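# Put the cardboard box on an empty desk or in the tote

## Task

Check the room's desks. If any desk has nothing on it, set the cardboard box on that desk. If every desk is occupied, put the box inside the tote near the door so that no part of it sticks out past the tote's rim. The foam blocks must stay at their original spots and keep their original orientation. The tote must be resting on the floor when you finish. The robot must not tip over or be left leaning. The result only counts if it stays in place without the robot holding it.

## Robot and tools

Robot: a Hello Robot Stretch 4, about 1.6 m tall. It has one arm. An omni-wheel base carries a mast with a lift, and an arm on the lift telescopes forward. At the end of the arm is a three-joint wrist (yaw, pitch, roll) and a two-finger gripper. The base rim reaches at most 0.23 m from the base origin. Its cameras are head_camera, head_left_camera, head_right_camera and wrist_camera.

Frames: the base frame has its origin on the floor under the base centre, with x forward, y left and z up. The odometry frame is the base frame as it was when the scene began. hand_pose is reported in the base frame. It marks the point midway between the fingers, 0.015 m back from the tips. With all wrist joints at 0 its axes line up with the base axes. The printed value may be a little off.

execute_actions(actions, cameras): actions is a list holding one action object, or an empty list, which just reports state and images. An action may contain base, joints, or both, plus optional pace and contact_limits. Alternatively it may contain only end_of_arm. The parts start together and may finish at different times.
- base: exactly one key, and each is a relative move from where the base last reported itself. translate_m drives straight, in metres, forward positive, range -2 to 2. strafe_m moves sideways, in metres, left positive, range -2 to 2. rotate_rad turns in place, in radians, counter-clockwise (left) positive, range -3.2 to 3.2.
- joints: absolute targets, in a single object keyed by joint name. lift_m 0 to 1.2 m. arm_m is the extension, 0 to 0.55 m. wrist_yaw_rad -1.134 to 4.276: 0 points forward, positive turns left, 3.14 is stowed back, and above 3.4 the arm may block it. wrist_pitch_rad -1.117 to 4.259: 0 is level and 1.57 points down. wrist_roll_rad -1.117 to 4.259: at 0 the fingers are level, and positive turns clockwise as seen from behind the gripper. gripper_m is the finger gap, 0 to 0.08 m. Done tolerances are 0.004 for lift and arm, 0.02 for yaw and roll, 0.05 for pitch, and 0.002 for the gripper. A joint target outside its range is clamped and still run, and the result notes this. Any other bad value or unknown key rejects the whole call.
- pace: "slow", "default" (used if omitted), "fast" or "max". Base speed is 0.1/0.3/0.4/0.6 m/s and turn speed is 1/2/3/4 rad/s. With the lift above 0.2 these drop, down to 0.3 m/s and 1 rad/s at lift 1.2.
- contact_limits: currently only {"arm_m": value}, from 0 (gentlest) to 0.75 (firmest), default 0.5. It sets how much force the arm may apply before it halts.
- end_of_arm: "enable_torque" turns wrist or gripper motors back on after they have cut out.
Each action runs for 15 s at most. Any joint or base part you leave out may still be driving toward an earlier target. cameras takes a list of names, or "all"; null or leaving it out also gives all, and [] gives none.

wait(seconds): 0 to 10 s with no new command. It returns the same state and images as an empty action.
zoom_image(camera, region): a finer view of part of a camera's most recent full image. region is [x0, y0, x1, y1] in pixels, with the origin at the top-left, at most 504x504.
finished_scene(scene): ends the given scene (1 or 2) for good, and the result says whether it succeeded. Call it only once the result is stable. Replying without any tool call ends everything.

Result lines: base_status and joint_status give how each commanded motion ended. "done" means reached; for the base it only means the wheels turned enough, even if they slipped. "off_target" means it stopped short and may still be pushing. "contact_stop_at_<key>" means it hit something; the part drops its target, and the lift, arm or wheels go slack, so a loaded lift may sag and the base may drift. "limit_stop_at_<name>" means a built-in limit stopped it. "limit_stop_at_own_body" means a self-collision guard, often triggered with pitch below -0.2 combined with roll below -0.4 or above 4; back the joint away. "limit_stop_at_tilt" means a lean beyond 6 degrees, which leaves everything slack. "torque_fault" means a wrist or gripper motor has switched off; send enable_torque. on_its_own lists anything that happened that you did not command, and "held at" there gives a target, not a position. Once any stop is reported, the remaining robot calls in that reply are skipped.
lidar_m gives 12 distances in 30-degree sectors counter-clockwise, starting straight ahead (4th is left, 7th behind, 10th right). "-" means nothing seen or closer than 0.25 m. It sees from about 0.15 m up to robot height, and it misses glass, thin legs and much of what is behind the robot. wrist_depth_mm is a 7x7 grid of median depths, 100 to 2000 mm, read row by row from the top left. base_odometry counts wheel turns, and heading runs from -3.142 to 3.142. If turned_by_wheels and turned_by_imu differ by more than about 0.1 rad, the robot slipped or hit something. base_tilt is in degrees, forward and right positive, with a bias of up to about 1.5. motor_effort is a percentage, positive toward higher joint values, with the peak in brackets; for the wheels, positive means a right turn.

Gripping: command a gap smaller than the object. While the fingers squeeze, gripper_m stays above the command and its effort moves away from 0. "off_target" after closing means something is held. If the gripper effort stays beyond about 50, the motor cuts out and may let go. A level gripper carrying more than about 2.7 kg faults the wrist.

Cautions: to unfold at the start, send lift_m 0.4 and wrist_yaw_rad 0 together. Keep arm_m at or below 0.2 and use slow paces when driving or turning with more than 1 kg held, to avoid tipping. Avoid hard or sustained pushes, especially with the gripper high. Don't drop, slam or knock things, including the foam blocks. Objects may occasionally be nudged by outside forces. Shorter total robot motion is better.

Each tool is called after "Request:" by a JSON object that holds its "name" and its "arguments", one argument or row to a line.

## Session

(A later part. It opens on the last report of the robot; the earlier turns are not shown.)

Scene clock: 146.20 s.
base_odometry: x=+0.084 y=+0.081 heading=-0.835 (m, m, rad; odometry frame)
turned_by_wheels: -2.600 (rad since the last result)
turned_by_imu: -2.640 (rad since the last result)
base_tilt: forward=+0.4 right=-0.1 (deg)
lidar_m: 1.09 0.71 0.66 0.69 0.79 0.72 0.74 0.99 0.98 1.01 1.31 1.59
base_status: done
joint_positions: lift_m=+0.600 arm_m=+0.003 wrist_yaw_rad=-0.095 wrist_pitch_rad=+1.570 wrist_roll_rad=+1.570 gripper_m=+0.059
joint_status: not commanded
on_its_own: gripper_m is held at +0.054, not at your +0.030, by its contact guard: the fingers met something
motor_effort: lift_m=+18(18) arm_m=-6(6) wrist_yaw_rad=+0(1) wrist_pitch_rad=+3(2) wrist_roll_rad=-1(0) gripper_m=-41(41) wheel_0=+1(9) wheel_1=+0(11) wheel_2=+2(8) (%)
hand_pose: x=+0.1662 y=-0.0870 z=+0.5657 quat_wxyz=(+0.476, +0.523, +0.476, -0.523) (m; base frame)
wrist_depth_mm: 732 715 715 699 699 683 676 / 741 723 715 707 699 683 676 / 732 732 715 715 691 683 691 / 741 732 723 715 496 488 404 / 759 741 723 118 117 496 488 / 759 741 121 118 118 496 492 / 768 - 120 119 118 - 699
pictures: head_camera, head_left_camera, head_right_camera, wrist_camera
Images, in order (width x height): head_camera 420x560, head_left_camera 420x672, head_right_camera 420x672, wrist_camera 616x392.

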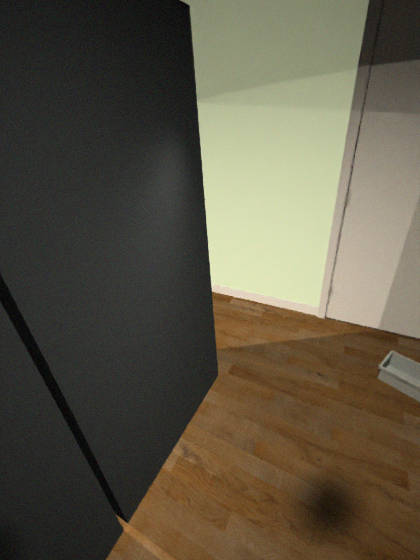

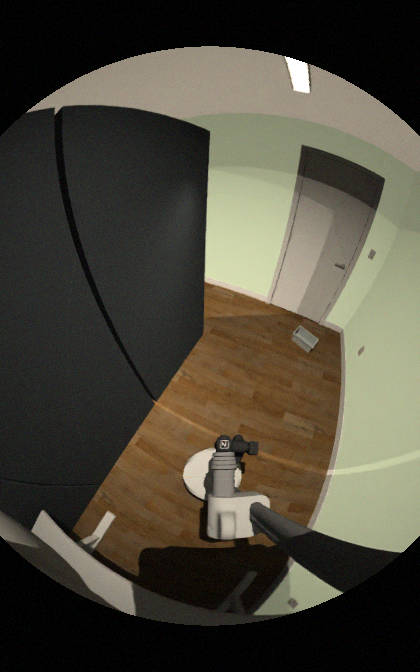

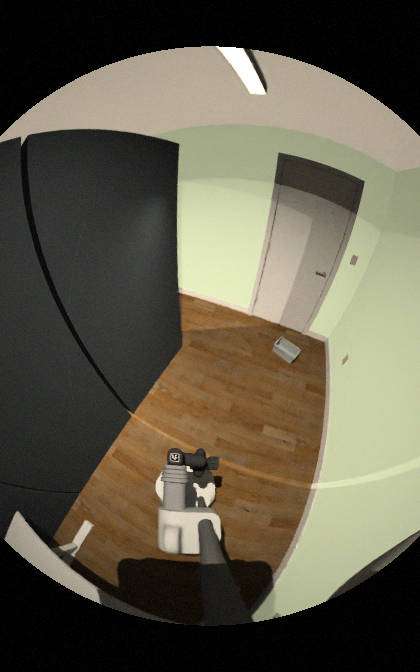

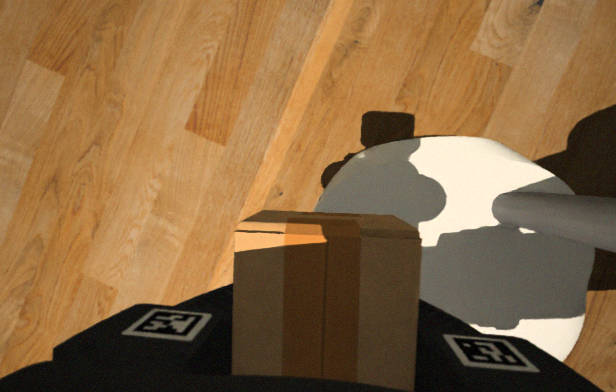

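Request:
{"name": "execute_actions", "arguments": {
  "actions": [
    {"base":{"rotate_rad":-0.47}}
  ],
  "cameras": []
}}

Request:
{"name": "execute_actions", "arguments": {
  "actions": [
    {"base":{"translate_m":0.85},"pace":"fast"}
  ],
  "cameras": ["head_left_camera"]
}}

Request:
{"name": "execute_actions", "arguments": {
  "actions": [
    {"base":{"rotate_rad":1.3}}
  ],
  "cameras": ["head_left_camera","head_camera"]
}}

Scene clock: 158.23 s.
base_odometry: x=+0.084 y=+0.081 heading=-1.305 (m, m, rad; odometry frame)
turned_by_wheels: -0.470 (rad since the last result)
turned_by_imu: -0.476 (rad since the last result)
base_tilt: forward=+0.4 right=+0.1 (deg)
lidar_m: 1.60 1.04 0.73 0.67 0.70 0.75 0.70 0.73 1.01 0.96 1.01 1.37
base_status: done
joint_positions: lift_m=+0.600 arm_m=+0.003 wrist_yaw_rad=-0.095 wrist_pitch_rad=+1.570 wrist_roll_rad=+1.570 gripper_m=+0.059
joint_status: not commanded
on_its_own: gripper_m is held at +0.054, not at your +0.030, by its contact guard: the fingers met something
motor_effort: lift_m=+18(18) arm_m=-6(6) wrist_yaw_rad=-1(0) wrist_pitch_rad=+1(0) wrist_roll_rad=+0(1) gripper_m=-41(40) wheel_0=+3(5) wheel_1=-1(6) wheel_2=+1(8) (%)
hand_pose: x=+0.1662 y=-0.0870 z=+0.5657 quat_wxyz=(+0.476, +0.523, +0.476, -0.523) (m; base frame)
wrist_depth_mm: 732 715 707 699 691 683 676 / 732 723 723 707 699 683 683 / 741 732 715 715 691 691 683 / 750 723 723 715 492 492 407 / 750 741 732 118 117 492 488 / 759 741 121 118 118 492 492 / 768 - 120 119 118 - 699
pictures: none
No camera images: the call's "cameras" was empty. Leave "cameras" out to get every camera's image.

Scene clock: 161.63 s.
base_odometry: x=+0.308 y=-0.739 heading=-1.304 (m, m, rad; odometry frame)
turned_by_wheels: +0.000 (rad since the last result)
turned_by_imu: +0.003 (rad since the last result)
base_tilt: forward=+0.4 right=+0.0 (deg)
lidar_m: 0.82 1.36 0.71 0.67 0.71 0.99 1.60 1.45 0.99 0.95 1.01 0.78
base_status: done
joint_positions: lift_m=+0.600 arm_m=+0.003 wrist_yaw_rad=-0.095 wrist_pitch_rad=+1.570 wrist_roll_rad=+1.570 gripper_m=+0.059
joint_status: not commanded
on_its_own: gripper_m is held at +0.054, not at your +0.030, by its contact guard: the fingers met something
motor_effort: lift_m=+18(18) arm_m=-6(6) wrist_yaw_rad=+0(0) wrist_pitch_rad=+0(1) wrist_roll_rad=-1(0) gripper_m=-41(40) wheel_0=+0(10) wheel_1=+1(8) wheel_2=+2(14) (%)
hand_pose: x=+0.1661 y=-0.0870 z=+0.5657 quat_wxyz=(+0.476, +0.523, +0.476, -0.523) (m; base frame)
wrist_depth_mm: 723 723 707 699 691 683 676 / 732 723 715 707 699 691 676 / 741 732 723 715 699 683 683 / 750 732 723 715 496 488 402 / 759 741 732 118 117 492 488 / 750 741 121 119 118 496 492 / 768 - 120 119 118 - 707
pictures: head_left_camera
Images, in order (width x height): head_left_camera 420x672.

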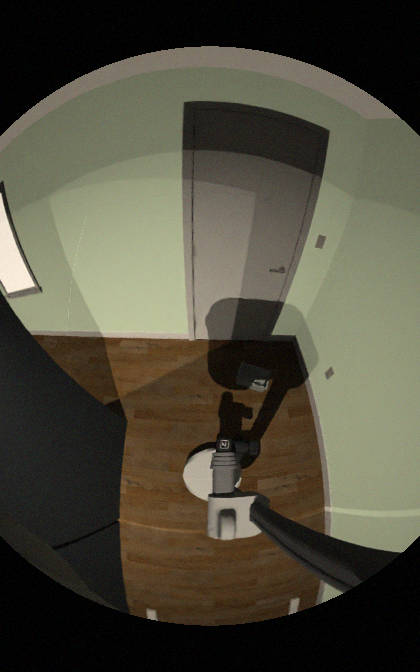

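Scene clock: 163.53 s.
base_odometry: x=+0.308 y=-0.739 heading=-0.005 (m, m, rad; odometry frame)
turned_by_wheels: +1.300 (rad since the last result)
turned_by_imu: +1.321 (rad since the last result)
base_tilt: forward=+0.4 right=-0.1 (deg)
lidar_m: 0.71 0.70 0.81 1.36 1.57 1.15 0.96 0.96 0.84 0.81 1.30 1.52
base_status: done
joint_positions: lift_m=+0.600 arm_m=+0.003 wrist_yaw_rad=-0.095 wrist_pitch_rad=+1.570 wrist_roll_rad=+1.570 gripper_m=+0.059
joint_status: not commanded
on_its_own: gripper_m is held at +0.054, not at your +0.030, by its contact guard: the fingers met something
motor_effort: lift_m=+18(18) arm_m=-6(6) wrist_yaw_rad=+0(0) wrist_pitch_rad=+1(2) wrist_roll_rad=-1(0) gripper_m=-41(40) wheel_0=-2(9) wheel_1=-2(9) wheel_2=-2(9) (%)
hand_pose: x=+0.1661 y=-0.0870 z=+0.5657 quat_wxyz=(+0.476, +0.523, +0.476, -0.523) (m; base frame)
wrist_depth_mm: 732 715 707 699 691 683 676 / 732 723 715 707 699 691 683 / 741 732 723 707 699 691 683 / 741 741 723 715 496 492 404 / 750 741 741 118 117 492 488 / 750 750 121 118 117 496 492 / 668 - 120 120 118 - 699
pictures: head_camera, head_left_camera
Images, in order (width x height): head_camera 420x560, head_left_camera 420x672.

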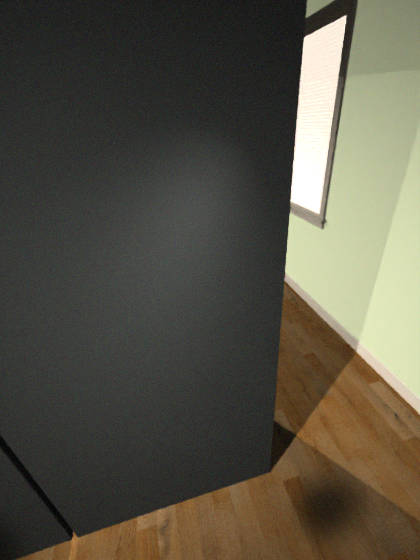

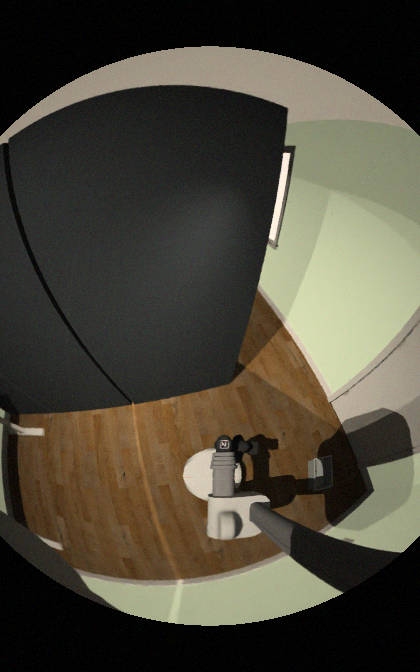

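Request:
{"name": "execute_actions", "arguments": {
  "actions": [
    {"base":{"rotate_rad":0.25}}
  ],
  "cameras": []
}}

Request:
{"name": "execute_actions", "arguments": {
  "actions": [
    {"base":{"translate_m":0.35}}
  ],
  "cameras": []
}}

Request:
{"name": "execute_actions", "arguments": {
  "actions": [
    {"base":{"strafe_m":-0.3}}
  ]
}}

Scene clock: 177.43 s.
base_odometry: x=+0.308 y=-0.739 heading=+0.244 (m, m, rad; odometry frame)
turned_by_wheels: +0.249 (rad since the last result)
turned_by_imu: +0.254 (rad since the last result)
base_tilt: forward=+0.5 right=+0.1 (deg)
lidar_m: 0.69 0.71 0.97 1.57 1.48 1.01 0.95 1.00 0.83 0.81 1.35 0.74
base_status: done
joint_positions: lift_m=+0.600 arm_m=+0.003 wrist_yaw_rad=-0.095 wrist_pitch_rad=+1.570 wrist_roll_rad=+1.570 gripper_m=+0.059
joint_status: not commanded
on_its_own: gripper_m is held at +0.054, not at your +0.030, by its contact guard: the fingers met something
motor_effort: lift_m=+18(19) arm_m=-6(6) wrist_yaw_rad=+0(0) wrist_pitch_rad=+0(1) wrist_roll_rad=+0(1) gripper_m=-41(40) wheel_0=-3(3) wheel_1=-2(7) wheel_2=-3(8) (%)
hand_pose: x=+0.1661 y=-0.0870 z=+0.5657 quat_wxyz=(+0.476, +0.523, +0.476, -0.523) (m; base frame)
wrist_depth_mm: 732 723 707 699 691 683 683 / 732 723 715 707 699 691 676 / 732 723 715 707 699 683 683 / 741 741 723 715 496 488 404 / 750 741 732 118 117 492 488 / 741 741 121 118 118 496 492 / 676 - 120 119 118 - 707
pictures: none
No camera images: the call's "cameras" was empty. Leave "cameras" out to get every camera's image.

Scene clock: 180.07 s.
base_odometry: x=+0.648 y=-0.654 heading=+0.245 (m, m, rad; odometry frame)
turned_by_wheels: +0.000 (rad since the last result)
turned_by_imu: +0.002 (rad since the last result)
base_tilt: forward=+0.5 right=+0.1 (deg)
lidar_m: 0.34 0.38 0.51 1.26 1.64 1.39 1.28 1.08 1.02 1.29 1.36 0.37
base_status: done
joint_positions: lift_m=+0.600 arm_m=+0.003 wrist_yaw_rad=-0.095 wrist_pitch_rad=+1.570 wrist_roll_rad=+1.570 gripper_m=+0.059
joint_status: not commanded
on_its_own: gripper_m is held at +0.054, not at your +0.030, by its contact guard: the fingers met something
motor_effort: lift_m=+18(18) arm_m=-5(6) wrist_yaw_rad=+0(0) wrist_pitch_rad=+0(1) wrist_roll_rad=+0(0) gripper_m=-41(40) wheel_0=+3(6) wheel_1=+1(8) wheel_2=-1(11) (%)
hand_pose: x=+0.1661 y=-0.0870 z=+0.5657 quat_wxyz=(+0.476, +0.523, +0.476, -0.523) (m; base frame)
wrist_depth_mm: 322 508 715 699 699 683 676 / 317 469 715 715 699 683 676 / 312 459 723 715 699 691 691 / 309 449 732 707 496 488 404 / 304 439 640 118 117 492 488 / 300 373 121 118 117 496 496 / 273 - 120 119 118 - 699
pictures: none
No camera images: the call's "cameras" was empty. Leave "cameras" out to get every camera's image.

Scene clock: 182.40 s.
base_odometry: x=+0.720 y=-0.945 heading=+0.245 (m, m, rad; odometry frame)
turned_by_wheels: +0.000 (rad since the last result)
turned_by_imu: +0.000 (rad since the last result)
base_tilt: forward=+0.4 right=+0.1 (deg)
lidar_m: 0.35 0.37 0.54 1.30 1.95 1.37 1.29 0.88 0.78 1.00 1.03 1.39
base_status: done
joint_positions: lift_m=+0.600 arm_m=+0.003 wrist_yaw_rad=-0.095 wrist_pitch_rad=+1.570 wrist_roll_rad=+1.570 gripper_m=+0.059
joint_status: not commanded
on_its_own: gripper_m is held at +0.054, not at your +0.030, by its contact guard: the fingers met something
motor_effort: lift_m=+18(19) arm_m=-6(6) wrist_yaw_rad=+0(0) wrist_pitch_rad=-1(1) wrist_roll_rad=+0(1) gripper_m=-41(40) wheel_0=+2(9) wheel_1=+0(9) wheel_2=+0(0) (%)
hand_pose: x=+0.1661 y=-0.0870 z=+0.5657 quat_wxyz=(+0.476, +0.523, +0.476, -0.523) (m; base frame)
wrist_depth_mm: 732 723 707 699 691 683 676 / 732 723 715 707 699 691 676 / 732 732 715 715 699 691 683 / 741 732 723 715 492 488 404 / 521 535 683 118 117 492 488 / 322 397 121 118 117 496 496 / 290 - 120 120 118 - 699
pictures: head_camera, head_left_camera, head_right_camera, wrist_camera
Images, in order (width x height): head_camera 420x560, head_left_camera 420x672, head_right_camera 420x672, wrist_camera 616x392.

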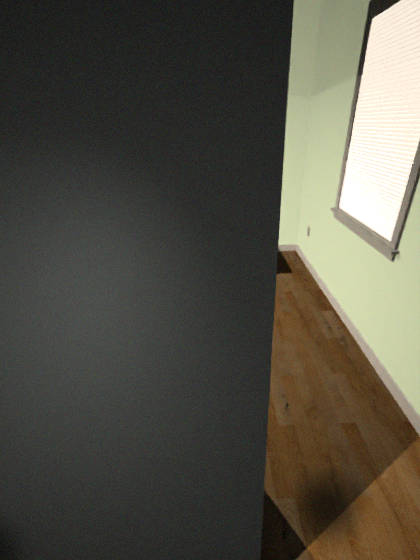

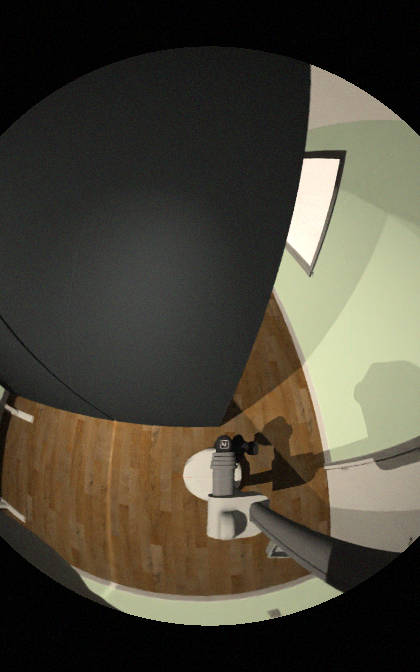

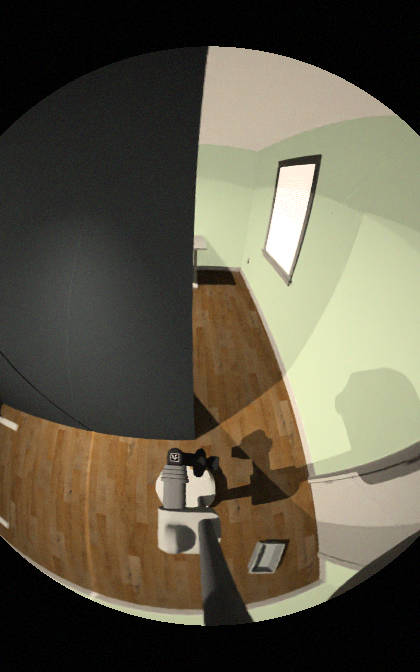

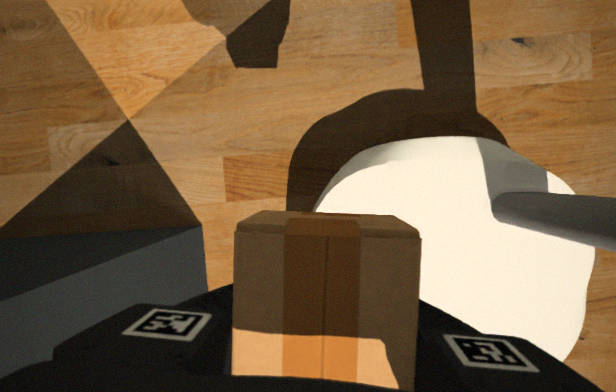

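Request:
{"name": "execute_actions", "arguments": {
  "actions": [
    {"base":{"strafe_m":-0.35}}
  ]
}}

Scene clock: 189.47 s.
base_odometry: x=+0.805 y=-1.284 heading=+0.245 (m, m, rad; odometry frame)
turned_by_wheels: +0.000 (rad since the last result)
turned_by_imu: +0.001 (rad since the last result)
base_tilt: forward=+0.3 right=+0.0 (deg)
lidar_m: 2.15 0.46 0.54 1.34 1.96 1.35 0.70 0.58 0.70 0.63 0.69 0.88
base_status: done
joint_positions: lift_m=+0.600 arm_m=+0.003 wrist_yaw_rad=-0.095 wrist_pitch_rad=+1.570 wrist_roll_rad=+1.570 gripper_m=+0.059
joint_status: not commanded
on_its_own: gripper_m is held at +0.054, not at your +0.030, by its contact guard: the fingers met something
motor_effort: lift_m=+19(18) arm_m=-6(5) wrist_yaw_rad=+0(0) wrist_pitch_rad=-1(1) wrist_roll_rad=-1(1) gripper_m=-41(41) wheel_0=+2(10) wheel_1=+0(10) wheel_2=+0(0) (%)
hand_pose: x=+0.1661 y=-0.0870 z=+0.5657 quat_wxyz=(+0.476, +0.523, +0.476, -0.523) (m; base frame)
wrist_depth_mm: 723 715 715 707 691 691 676 / 732 723 715 707 699 691 676 / 741 723 723 707 691 683 691 / 741 741 723 715 496 492 404 / 750 741 732 118 117 492 488 / 759 741 121 118 117 492 496 / 768 - 120 119 118 - 699
pictures: head_camera, head_left_camera, head_right_camera, wrist_camera
Images, in order (width x height): head_camera 420x560, head_left_camera 420x672, head_right_camera 420x672, wrist_camera 616x392.

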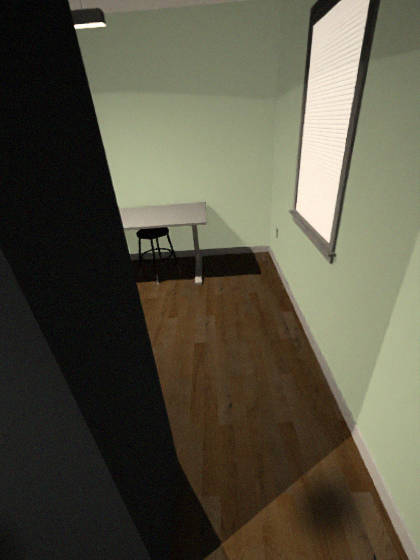

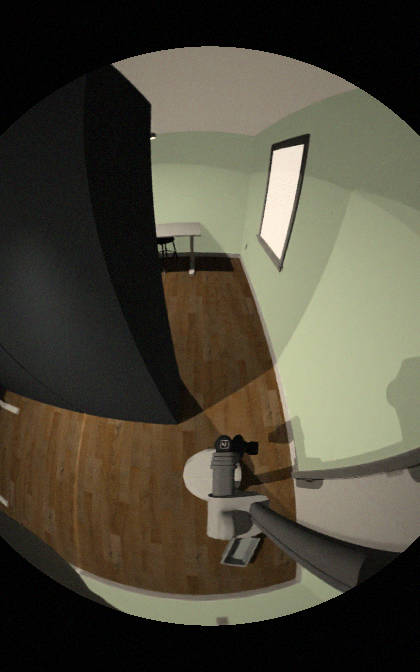

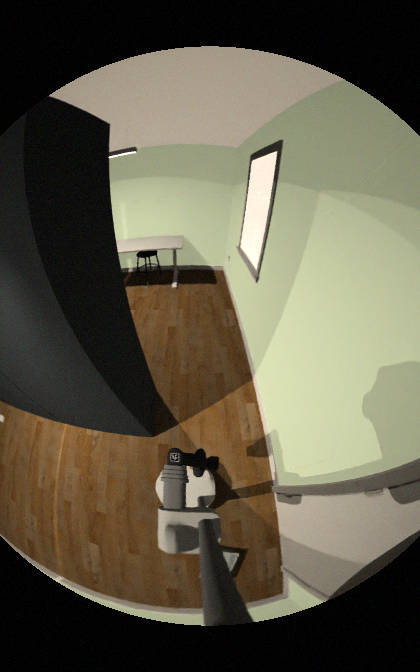

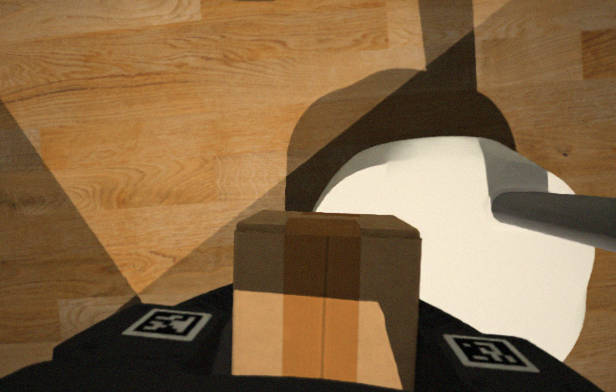

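Request:
{"name": "execute_actions", "arguments": {
  "actions": [
    {"base":{"strafe_m":-0.12}}
  ],
  "cameras": []
}}

Request:
{"name": "execute_actions", "arguments": {
  "actions": [
    {"base":{"translate_m":1.3},"pace":"fast"}
  ]
}}

Scene clock: 199.33 s.
base_odometry: x=+0.834 y=-1.401 heading=+0.245 (m, m, rad; odometry frame)
turned_by_wheels: +0.000 (rad since the last result)
turned_by_imu: +0.001 (rad since the last result)
base_tilt: forward=+0.3 right=-0.1 (deg)
lidar_m: 1.77 0.54 0.53 1.39 1.90 1.36 0.55 0.56 0.58 0.52 0.55 0.76
base_status: done
joint_positions: lift_m=+0.600 arm_m=+0.003 wrist_yaw_rad=-0.095 wrist_pitch_rad=+1.570 wrist_roll_rad=+1.570 gripper_m=+0.059
joint_status: not commanded
on_its_own: gripper_m is held at +0.054, not at your +0.030, by its contact guard: the fingers met something
motor_effort: lift_m=+19(19) arm_m=-6(6) wrist_yaw_rad=+0(0) wrist_pitch_rad=+1(0) wrist_roll_rad=-1(0) gripper_m=-40(40) wheel_0=+2(9) wheel_1=+0(10) wheel_2=+0(0) (%)
hand_pose: x=+0.1661 y=-0.0870 z=+0.5657 quat_wxyz=(+0.476, +0.523, +0.476, -0.523) (m; base frame)
wrist_depth_mm: 723 723 707 699 691 683 676 / 741 732 715 707 691 683 683 / 741 732 715 715 699 683 683 / 750 732 723 715 496 488 404 / 750 741 732 118 117 492 488 / 759 741 121 119 117 496 492 / 768 - 120 119 118 - 691
pictures: none
No camera images: the call's "cameras" was empty. Leave "cameras" out to get every camera's image.

Scene clock: 203.87 s.
base_odometry: x=+2.095 y=-1.085 heading=+0.245 (m, m, rad; odometry frame)
turned_by_wheels: +0.000 (rad since the last result)
turned_by_imu: +0.005 (rad since the last result)
base_tilt: forward=+0.4 right=-0.1 (deg)
lidar_m: 1.39 1.36 1.82 2.00 0.58 0.59 1.79 0.75 0.50 0.46 0.49 0.62
base_status: done
joint_positions: lift_m=+0.600 arm_m=+0.003 wrist_yaw_rad=-0.095 wrist_pitch_rad=+1.570 wrist_roll_rad=+1.570 gripper_m=+0.059
joint_status: not commanded
on_its_own: gripper_m is held at +0.054, not at your +0.030, by its contact guard: the fingers met something
motor_effort: lift_m=+18(18) arm_m=-6(6) wrist_yaw_rad=-1(1) wrist_pitch_rad=-1(1) wrist_roll_rad=-1(1) gripper_m=-39(41) wheel_0=+3(7) wheel_1=-1(10) wheel_2=+1(12) (%)
hand_pose: x=+0.1661 y=-0.0870 z=+0.5657 quat_wxyz=(+0.476, +0.523, +0.476, -0.523) (m; base frame)
wrist_depth_mm: 732 715 707 699 691 683 668 / 732 723 715 699 699 691 683 / 741 732 723 715 699 691 683 / 750 741 732 715 496 488 404 / 750 750 732 118 117 492 488 / 759 750 121 118 117 492 492 / 768 - 120 120 118 - 699
pictures: head_camera, head_left_camera, head_right_camera, wrist_camera
Images, in order (width x height): head_camera 420x560, head_left_camera 420x672, head_right_camera 420x672, wrist_camera 616x392.

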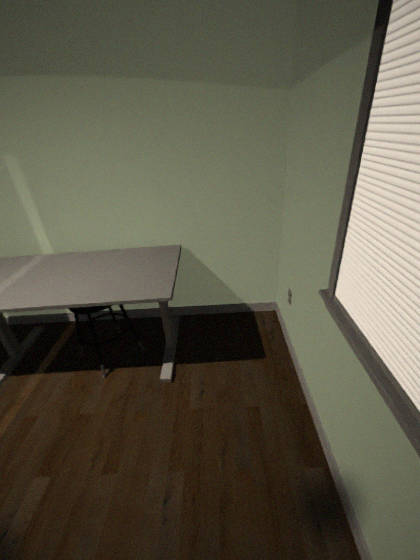

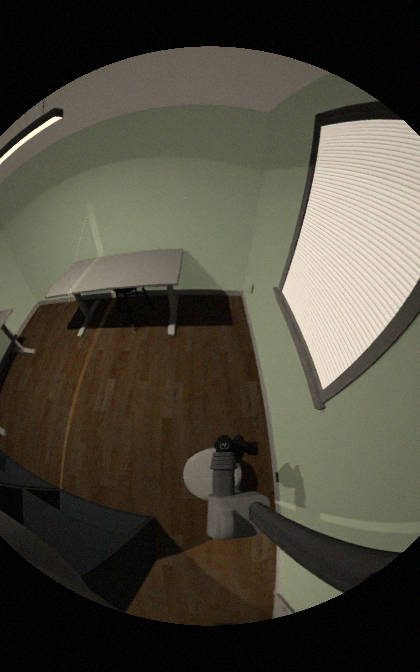

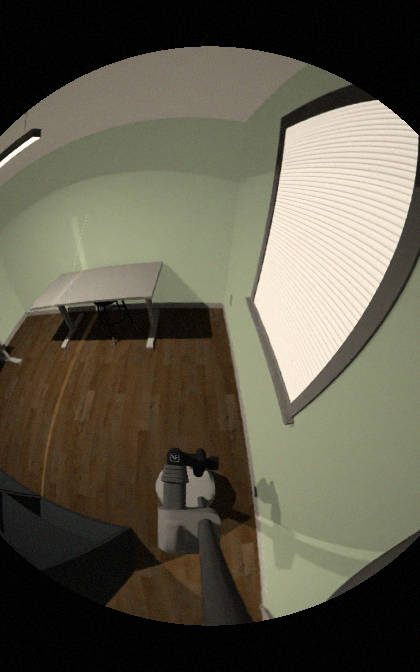

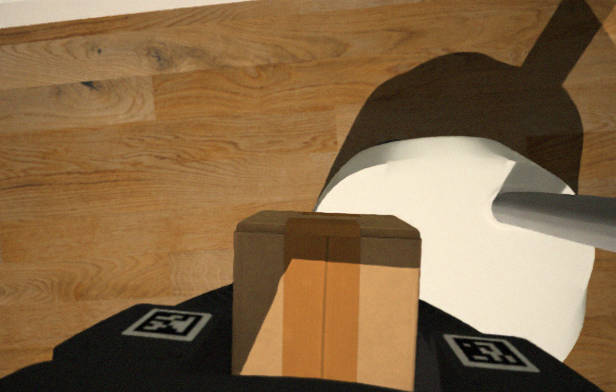

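Request:
{"name": "execute_actions", "arguments": {
  "actions": [
    {"base":{"translate_m":0.3},"joints":{"lift_m":0.95}}
  ],
  "cameras": []
}}

Request:
{"name": "execute_actions", "arguments": {
  "actions": [
    {"base":{"strafe_m":0.7},"joints":{"wrist_pitch_rad":0.9}}
  ]
}}

Scene clock: 212.10 s.
base_odometry: x=+2.386 y=-1.012 heading=+0.246 (m, m, rad; odometry frame)
turned_by_wheels: +0.000 (rad since the last result)
turned_by_imu: +0.003 (rad since the last result)
base_tilt: forward=+0.5 right=+0.0 (deg)
lidar_m: 1.38 1.08 1.43 2.44 1.03 0.81 2.14 0.72 0.51 0.42 0.45 0.62
base_status: done
joint_positions: lift_m=+0.950 arm_m=+0.003 wrist_yaw_rad=-0.095 wrist_pitch_rad=+1.570 wrist_roll_rad=+1.570 gripper_m=+0.059
joint_status: all done
on_its_own: gripper_m is held at +0.054, not at your +0.030, by its contact guard: the fingers met something
motor_effort: lift_m=+23(25) arm_m=-5(6) wrist_yaw_rad=+0(1) wrist_pitch_rad=+0(1) wrist_roll_rad=-1(1) gripper_m=-39(39) wheel_0=+2(8) wheel_1=+3(8) wheel_2=-1(10) (%)
hand_pose: x=+0.1661 y=-0.0870 z=+0.9153 quat_wxyz=(+0.476, +0.523, +0.476, -0.523) (m; base frame)
wrist_depth_mm: 750 778 820 854 891 931 931 / 1078 1078 1060 1060 1042 1025 1025 / 1098 1078 1060 1060 1060 1025 1025 / 1118 1098 1098 1060 842 831 404 / 1118 1098 1098 118 117 1042 1042 / 1138 1098 121 118 117 1060 1042 / 1138 - 120 119 118 - 1060
pictures: none
No camera images: the call's "cameras" was empty. Leave "cameras" out to get every camera's image.

Scene clock: 215.77 s.
base_odometry: x=+2.216 y=-0.333 heading=+0.246 (m, m, rad; odometry frame)
turned_by_wheels: +0.000 (rad since the last result)
turned_by_imu: +0.001 (rad since the last result)
base_tilt: forward=+0.5 right=+0.0 (deg)
lidar_m: 0.97 1.02 1.36 1.74 1.10 0.77 0.71 0.74 1.21 1.11 1.18 1.07
base_status: done
joint_positions: lift_m=+0.950 arm_m=+0.003 wrist_yaw_rad=-0.095 wrist_pitch_rad=+0.902 wrist_roll_rad=+1.570 gripper_m=+0.059
joint_status: all done
on_its_own: gripper_m is held at +0.054, not at your +0.030, by its contact guard: the fingers met something
motor_effort: lift_m=+23(24) arm_m=-6(6) wrist_yaw_rad=-1(1) wrist_pitch_rad=-8(7) wrist_roll_rad=+0(1) gripper_m=-40(41) wheel_0=+0(11) wheel_1=-1(10) wheel_2=+0(0) (%)
hand_pose: x=+0.2971 y=-0.0995 z=+0.9611 quat_wxyz=(+0.621, +0.650, +0.278, -0.338) (m; base frame)
wrist_depth_mm: 1397 1661 1863 1430 1205 1025 891 / 1397 1661 1808 1464 1182 1025 891 / 1336 960 1756 1464 1182 1008 904 / 1281 960 1708 1366 1160 1008 891 / 1255 960 1756 118 117 1008 878 / 1255 842 121 118 117 991 891 / 1281 - 121 119 118 - 866
pictures: head_camera, head_left_camera, head_right_camera, wrist_camera
Images, in order (width x height): head_camera 420x560, head_left_camera 420x672, head_right_camera 420x672, wrist_camera 616x392.

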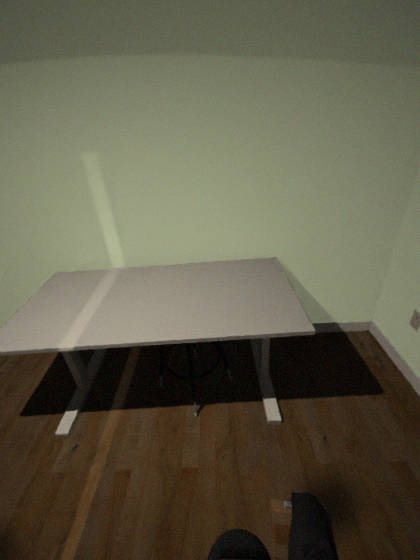

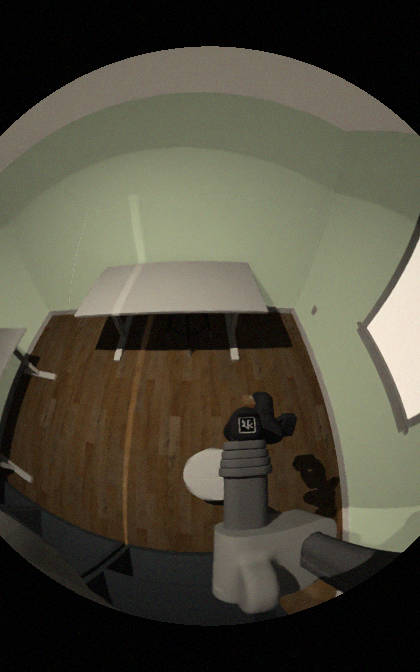

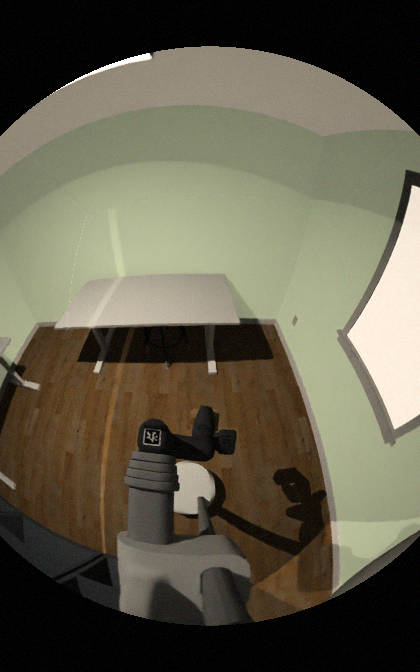

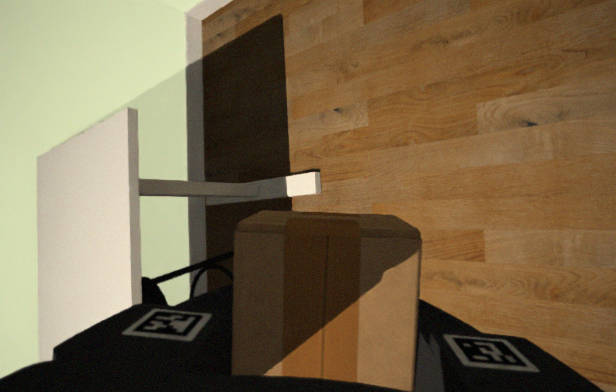

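Request:
{"name": "zoom_image", "arguments": {
  "camera": "head_camera",
  "region": [0, 230, 340, 430]
}}

Request:
{"name": "execute_actions", "arguments": {
  "actions": [
    {"base":{"translate_m":0.45},"joints":{"wrist_pitch_rad":1.57,"wrist_yaw_rad":0}}
  ],
  "cameras": ["head_camera"]
}}

Request:
{"name": "execute_actions", "arguments": {
  "actions": [
    {"joints":{"arm_m":0.53}}
  ],
  "cameras": ["wrist_camera","head_left_camera"]
}}

Region (0, 230, 340, 430) of head_camera's 420x560 image, scaled by 1.482, with more detail than that image has; it fills the top 296 rows of this view, and the rest is white.

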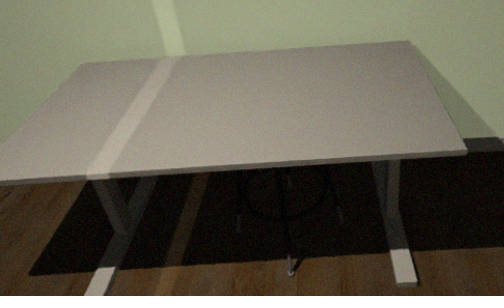

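Scene clock: 226.67 s.
base_odometry: x=+2.653 y=-0.224 heading=+0.246 (m, m, rad; odometry frame)
turned_by_wheels: +0.000 (rad since the last result)
turned_by_imu: +0.003 (rad since the last result)
base_tilt: forward=+0.4 right=+0.1 (deg)
lidar_m: 0.55 0.58 0.78 1.73 1.75 1.24 1.17 1.76 1.17 1.10 1.14 0.60
base_status: done
joint_positions: lift_m=+0.950 arm_m=+0.003 wrist_yaw_rad=+0.000 wrist_pitch_rad=+1.570 wrist_roll_rad=+1.570 gripper_m=+0.059
joint_status: all done
on_its_own: gripper_m is held at +0.054, not at your +0.030, by its contact guard: the fingers met something
motor_effort: lift_m=+24(24) arm_m=-5(5) wrist_yaw_rad=+0(4) wrist_pitch_rad=+0(3) wrist_roll_rad=-1(0) gripper_m=-38(39) wheel_0=+1(6) wheel_1=+1(8) wheel_2=+0(10) (%)
hand_pose: x=+0.1744 y=-0.0874 z=+0.9153 quat_wxyz=(+0.500, +0.500, +0.500, -0.500) (m; base frame)
wrist_depth_mm: 1078 1078 1060 1042 1042 1008 1008 / 1078 1078 1078 1060 1042 1025 1008 / 1060 1060 1078 1060 1042 1025 1025 / 1098 1098 1078 1078 842 831 1042 / 1118 1098 1098 118 117 842 394 / 1138 1098 121 118 117 1042 1042 / 1138 - 121 119 118 - 1060
pictures: head_camera
Images, in order (width x height): head_camera 420x560.

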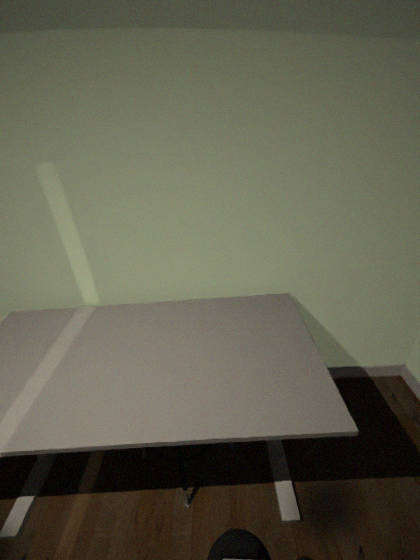

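Scene clock: 229.27 s.
base_odometry: x=+2.653 y=-0.224 heading=+0.246 (m, m, rad; odometry frame)
turned_by_wheels: +0.000 (rad since the last result)
turned_by_imu: +0.001 (rad since the last result)
base_tilt: forward=+0.5 right=-0.1 (deg)
lidar_m: 0.54 0.59 0.75 1.74 1.77 1.21 1.15 1.73 1.19 1.08 1.15 0.60
base_status: not commanded
joint_positions: lift_m=+0.950 arm_m=+0.529 wrist_yaw_rad=+0.000 wrist_pitch_rad=+1.570 wrist_roll_rad=+1.570 gripper_m=+0.059
joint_status: all done
on_its_own: gripper_m is held at +0.054, not at your +0.030, by its contact guard: the fingers met something
motor_effort: lift_m=+23(24) arm_m=+6(4) wrist_yaw_rad=-1(0) wrist_pitch_rad=+1(2) wrist_roll_rad=-1(0) gripper_m=-40(42) wheel_0=+1(1) wheel_1=+1(1) wheel_2=+1(0) (%)
hand_pose: x=+0.7001 y=-0.0874 z=+0.9153 quat_wxyz=(+0.501, +0.500, +0.500, -0.499) (m; base frame)
wrist_depth_mm: 345 342 338 334 330 1008 1008 / 349 345 342 336 332 1025 1008 / 351 347 343 340 336 1025 1025 / 355 351 345 342 338 1025 866 / 359 353 349 118 117 1042 831 / 359 353 121 118 118 1060 842 / 366 - 120 119 118 - 1060
pictures: head_left_camera, wrist_camera
Images, in order (width x height): head_left_camera 420x672, wrist_camera 616x392.

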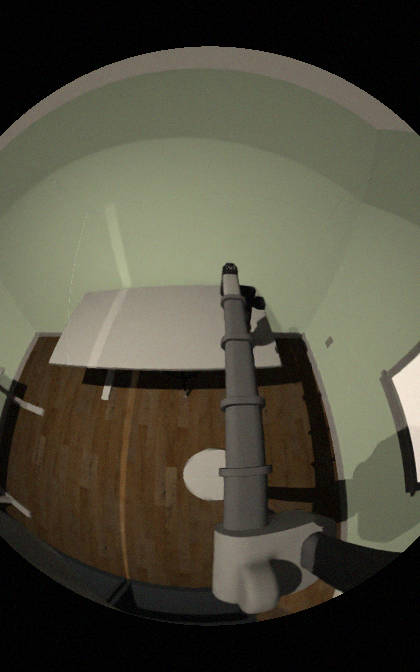

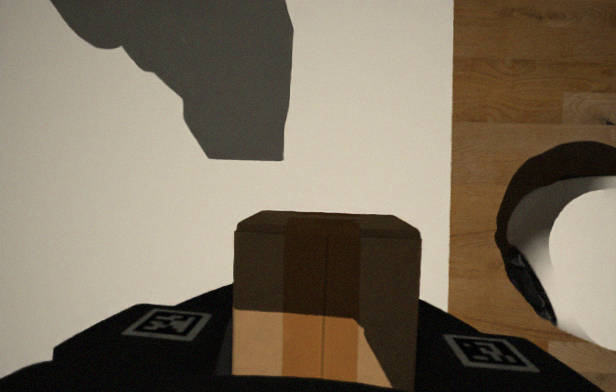

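Request:
{"name": "execute_actions", "arguments": {
  "actions": [
    {"base":{"translate_m":0.07},"joints":{"lift_m":0.8}}
  ],
  "cameras": []
}}

Request:
{"name": "execute_actions", "arguments": {
  "actions": [
    {"joints":{"lift_m":0.778},"pace":"slow"}
  ],
  "cameras": ["wrist_camera"]
}}

Scene clock: 236.80 s.
base_odometry: x=+2.720 y=-0.207 heading=+0.246 (m, m, rad; odometry frame)
turned_by_wheels: +0.000 (rad since the last result)
turned_by_imu: +0.002 (rad since the last result)
base_tilt: forward=+0.5 right=-0.1 (deg)
lidar_m: 0.48 0.49 0.67 1.74 1.82 1.29 1.20 1.74 1.18 1.09 1.13 0.50
base_status: done
joint_positions: lift_m=+0.800 arm_m=+0.529 wrist_yaw_rad=+0.000 wrist_pitch_rad=+1.570 wrist_roll_rad=+1.570 gripper_m=+0.059
joint_status: all done
on_its_own: gripper_m is held at +0.054, not at your +0.030, by its contact guard: the fingers met something
motor_effort: lift_m=+18(21) arm_m=+6(6) wrist_yaw_rad=-1(1) wrist_pitch_rad=+2(0) wrist_roll_rad=+0(0) gripper_m=-40(40) wheel_0=+4(9) wheel_1=+1(7) wheel_2=-1(9) (%)
hand_pose: x=+0.7001 y=-0.0874 z=+0.7658 quat_wxyz=(+0.501, +0.500, +0.500, -0.499) (m; base frame)
wrist_depth_mm: 195 191 189 187 185 183 181 / 196 193 191 189 187 184 183 / 197 195 193 190 188 186 184 / 200 196 193 191 189 187 186 / 200 198 195 118 117 189 186 / 202 199 121 119 117 190 188 / 204 - 120 120 118 - -
pictures: none
No camera images: the call's "cameras" was empty. Leave "cameras" out to get every camera's image.

Scene clock: 237.73 s.
base_odometry: x=+2.720 y=-0.207 heading=+0.246 (m, m, rad; odometry frame)
turned_by_wheels: +0.000 (rad since the last result)
turned_by_imu: +0.000 (rad since the last result)
base_tilt: forward=+0.4 right=-0.1 (deg)
lidar_m: 0.48 0.50 0.64 1.73 1.85 1.30 1.22 1.73 1.17 1.11 1.13 0.50
base_status: not commanded
joint_positions: lift_m=+0.778 arm_m=+0.529 wrist_yaw_rad=+0.000 wrist_pitch_rad=+1.570 wrist_roll_rad=+1.570 gripper_m=+0.059
joint_status: all done
on_its_own: gripper_m is held at +0.054, not at your +0.030, by its contact guard: the fingers met something
motor_effort: lift_m=+18(16) arm_m=+6(6) wrist_yaw_rad=+0(1) wrist_pitch_rad=+2(1) wrist_roll_rad=+0(0) gripper_m=-41(40) wheel_0=+4(4) wheel_1=+1(1) wheel_2=-1(1) (%)
hand_pose: x=+0.7001 y=-0.0874 z=+0.7438 quat_wxyz=(+0.501, +0.500, +0.500, -0.499) (m; base frame)
wrist_depth_mm: 172 170 167 166 164 162 160 / 173 171 169 167 165 163 162 / 175 173 170 168 166 164 163 / 176 174 172 169 167 166 164 / 178 175 173 118 117 167 166 / 179 176 121 119 118 168 167 / 181 - 120 120 118 - -
pictures: wrist_camera
Images, in order (width x height): wrist_camera 616x392.

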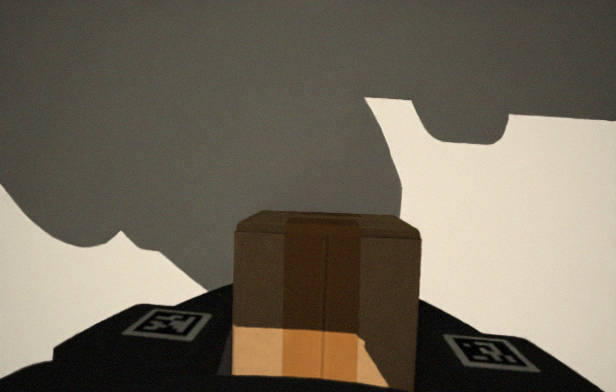

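Request:
{"name": "execute_actions", "arguments": {
  "actions": [
    {"joints":{"lift_m":0.773},"pace":"slow"}
  ],
  "cameras": []
}}

Request:
{"name": "execute_actions", "arguments": {
  "actions": [
    {"joints":{"gripper_m":0.08}}
  ],
  "cameras": []
}}

Request:
{"name": "execute_actions", "arguments": {
  "actions": [
    {"joints":{"lift_m":0.88}}
  ],
  "cameras": ["wrist_camera","head_camera"]
}}

Scene clock: 242.80 s.
base_odometry: x=+2.720 y=-0.207 heading=+0.246 (m, m, rad; odometry frame)
turned_by_wheels: +0.000 (rad since the last result)
turned_by_imu: +0.001 (rad since the last result)
base_tilt: forward=+0.5 right=-0.1 (deg)
lidar_m: 0.48 0.48 0.66 1.74 1.81 1.30 1.22 1.74 1.18 1.08 1.15 0.51
base_status: not commanded
joint_positions: lift_m=+0.774 arm_m=+0.529 wrist_yaw_rad=+0.000 wrist_pitch_rad=+1.571 wrist_roll_rad=+1.570 gripper_m=+0.059
joint_status: all done
on_its_own: gripper_m is held at +0.054, not at your +0.030, by its contact guard: the fingers met something
motor_effort: lift_m=+14(15) arm_m=+6(6) wrist_yaw_rad=+0(1) wrist_pitch_rad=-1(4) wrist_roll_rad=+0(0) gripper_m=-40(40) wheel_0=+4(4) wheel_1=+1(1) wheel_2=-1(1) (%)
hand_pose: x=+0.6998 y=-0.0874 z=+0.7391 quat_wxyz=(+0.500, +0.500, +0.500, -0.500) (m; base frame)
wrist_depth_mm: 170 167 165 163 161 159 158 / 171 168 167 165 162 160 159 / 172 170 168 166 163 162 160 / 174 171 169 167 165 163 161 / 175 173 170 118 117 164 163 / 177 173 121 118 118 165 164 / 178 - 120 119 118 - -
pictures: none
No camera images: the call's "cameras" was empty. Leave "cameras" out to get every camera's image.

Scene clock: 243.73 s.
base_odometry: x=+2.720 y=-0.207 heading=+0.246 (m, m, rad; odometry frame)
turned_by_wheels: +0.000 (rad since the last result)
turned_by_imu: +0.000 (rad since the last result)
base_tilt: forward=+0.3 right=-0.1 (deg)
lidar_m: 0.48 0.48 0.65 1.74 1.80 1.31 1.21 1.72 1.18 1.10 1.15 0.50
base_status: not commanded
joint_positions: lift_m=+0.773 arm_m=+0.529 wrist_yaw_rad=+0.000 wrist_pitch_rad=+1.570 wrist_roll_rad=+1.570 gripper_m=+0.080
joint_status: all done
motor_effort: lift_m=+17(17) arm_m=+5(6) wrist_yaw_rad=+0(1) wrist_pitch_rad=-1(2) wrist_roll_rad=+0(0) gripper_m=+2(37) wheel_0=+4(4) wheel_1=+1(1) wheel_2=-1(1) (%)
hand_pose: x=+0.7000 y=-0.0874 z=+0.7388 quat_wxyz=(+0.500, +0.500, +0.500, -0.500) (m; base frame)
wrist_depth_mm: 167 165 163 161 159 158 156 / 168 166 164 162 160 158 157 / 170 168 165 163 161 160 158 / 171 169 167 164 163 161 159 / 173 170 168 116 115 162 161 / 174 152 118 116 115 162 162 / - - 118 117 116 108 -
pictures: none
No camera images: the call's "cameras" was empty. Leave "cameras" out to get every camera's image.

Scene clock: 245.20 s.
base_odometry: x=+2.720 y=-0.207 heading=+0.246 (m, m, rad; odometry frame)
turned_by_wheels: +0.000 (rad since the last result)
turned_by_imu: +0.000 (rad since the last result)
base_tilt: forward=+0.5 right=+0.1 (deg)
lidar_m: 0.47 0.49 0.65 1.74 1.82 1.31 1.22 1.75 1.18 1.10 1.13 0.50
base_status: not commanded
joint_positions: lift_m=+0.880 arm_m=+0.529 wrist_yaw_rad=+0.000 wrist_pitch_rad=+1.570 wrist_roll_rad=+1.570 gripper_m=+0.080
joint_status: all done
motor_effort: lift_m=+23(31) arm_m=+5(6) wrist_yaw_rad=+1(1) wrist_pitch_rad=+0(0) wrist_roll_rad=+0(0) gripper_m=+3(2) wheel_0=+4(4) wheel_1=+1(1) wheel_2=-1(1) (%)
hand_pose: x=+0.7000 y=-0.0874 z=+0.8453 quat_wxyz=(+0.500, +0.500, +0.500, -0.500) (m; base frame)
wrist_depth_mm: 274 272 268 266 263 260 256 / 278 274 271 267 265 262 259 / 279 276 273 270 267 263 262 / 283 278 274 271 267 265 264 / 285 281 277 223 271 267 265 / 286 207 151 225 225 268 268 / - - 213 277 274 108 -
pictures: head_camera, wrist_camera
Images, in order (width x height): head_camera 420x560, wrist_camera 616x392.

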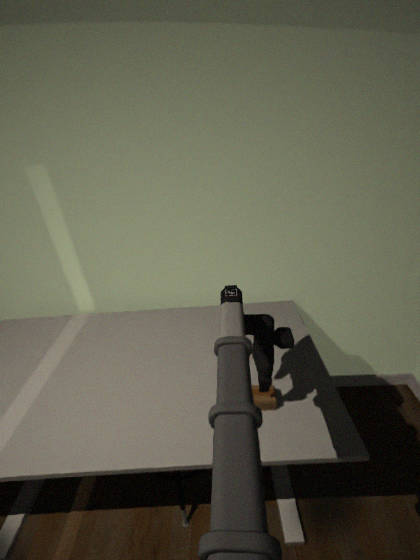

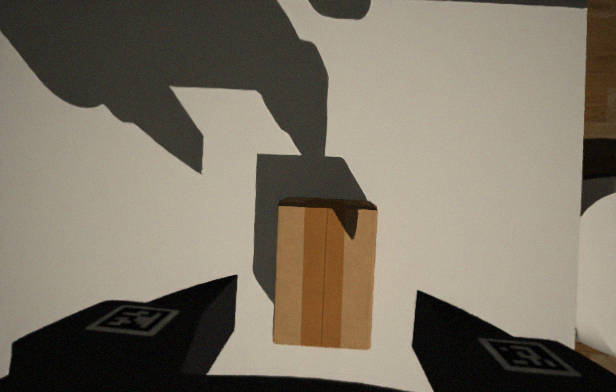

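Request:
{"name": "finished_scene", "arguments": {
  "scene": 1
}}

The scene is finished: the task was done.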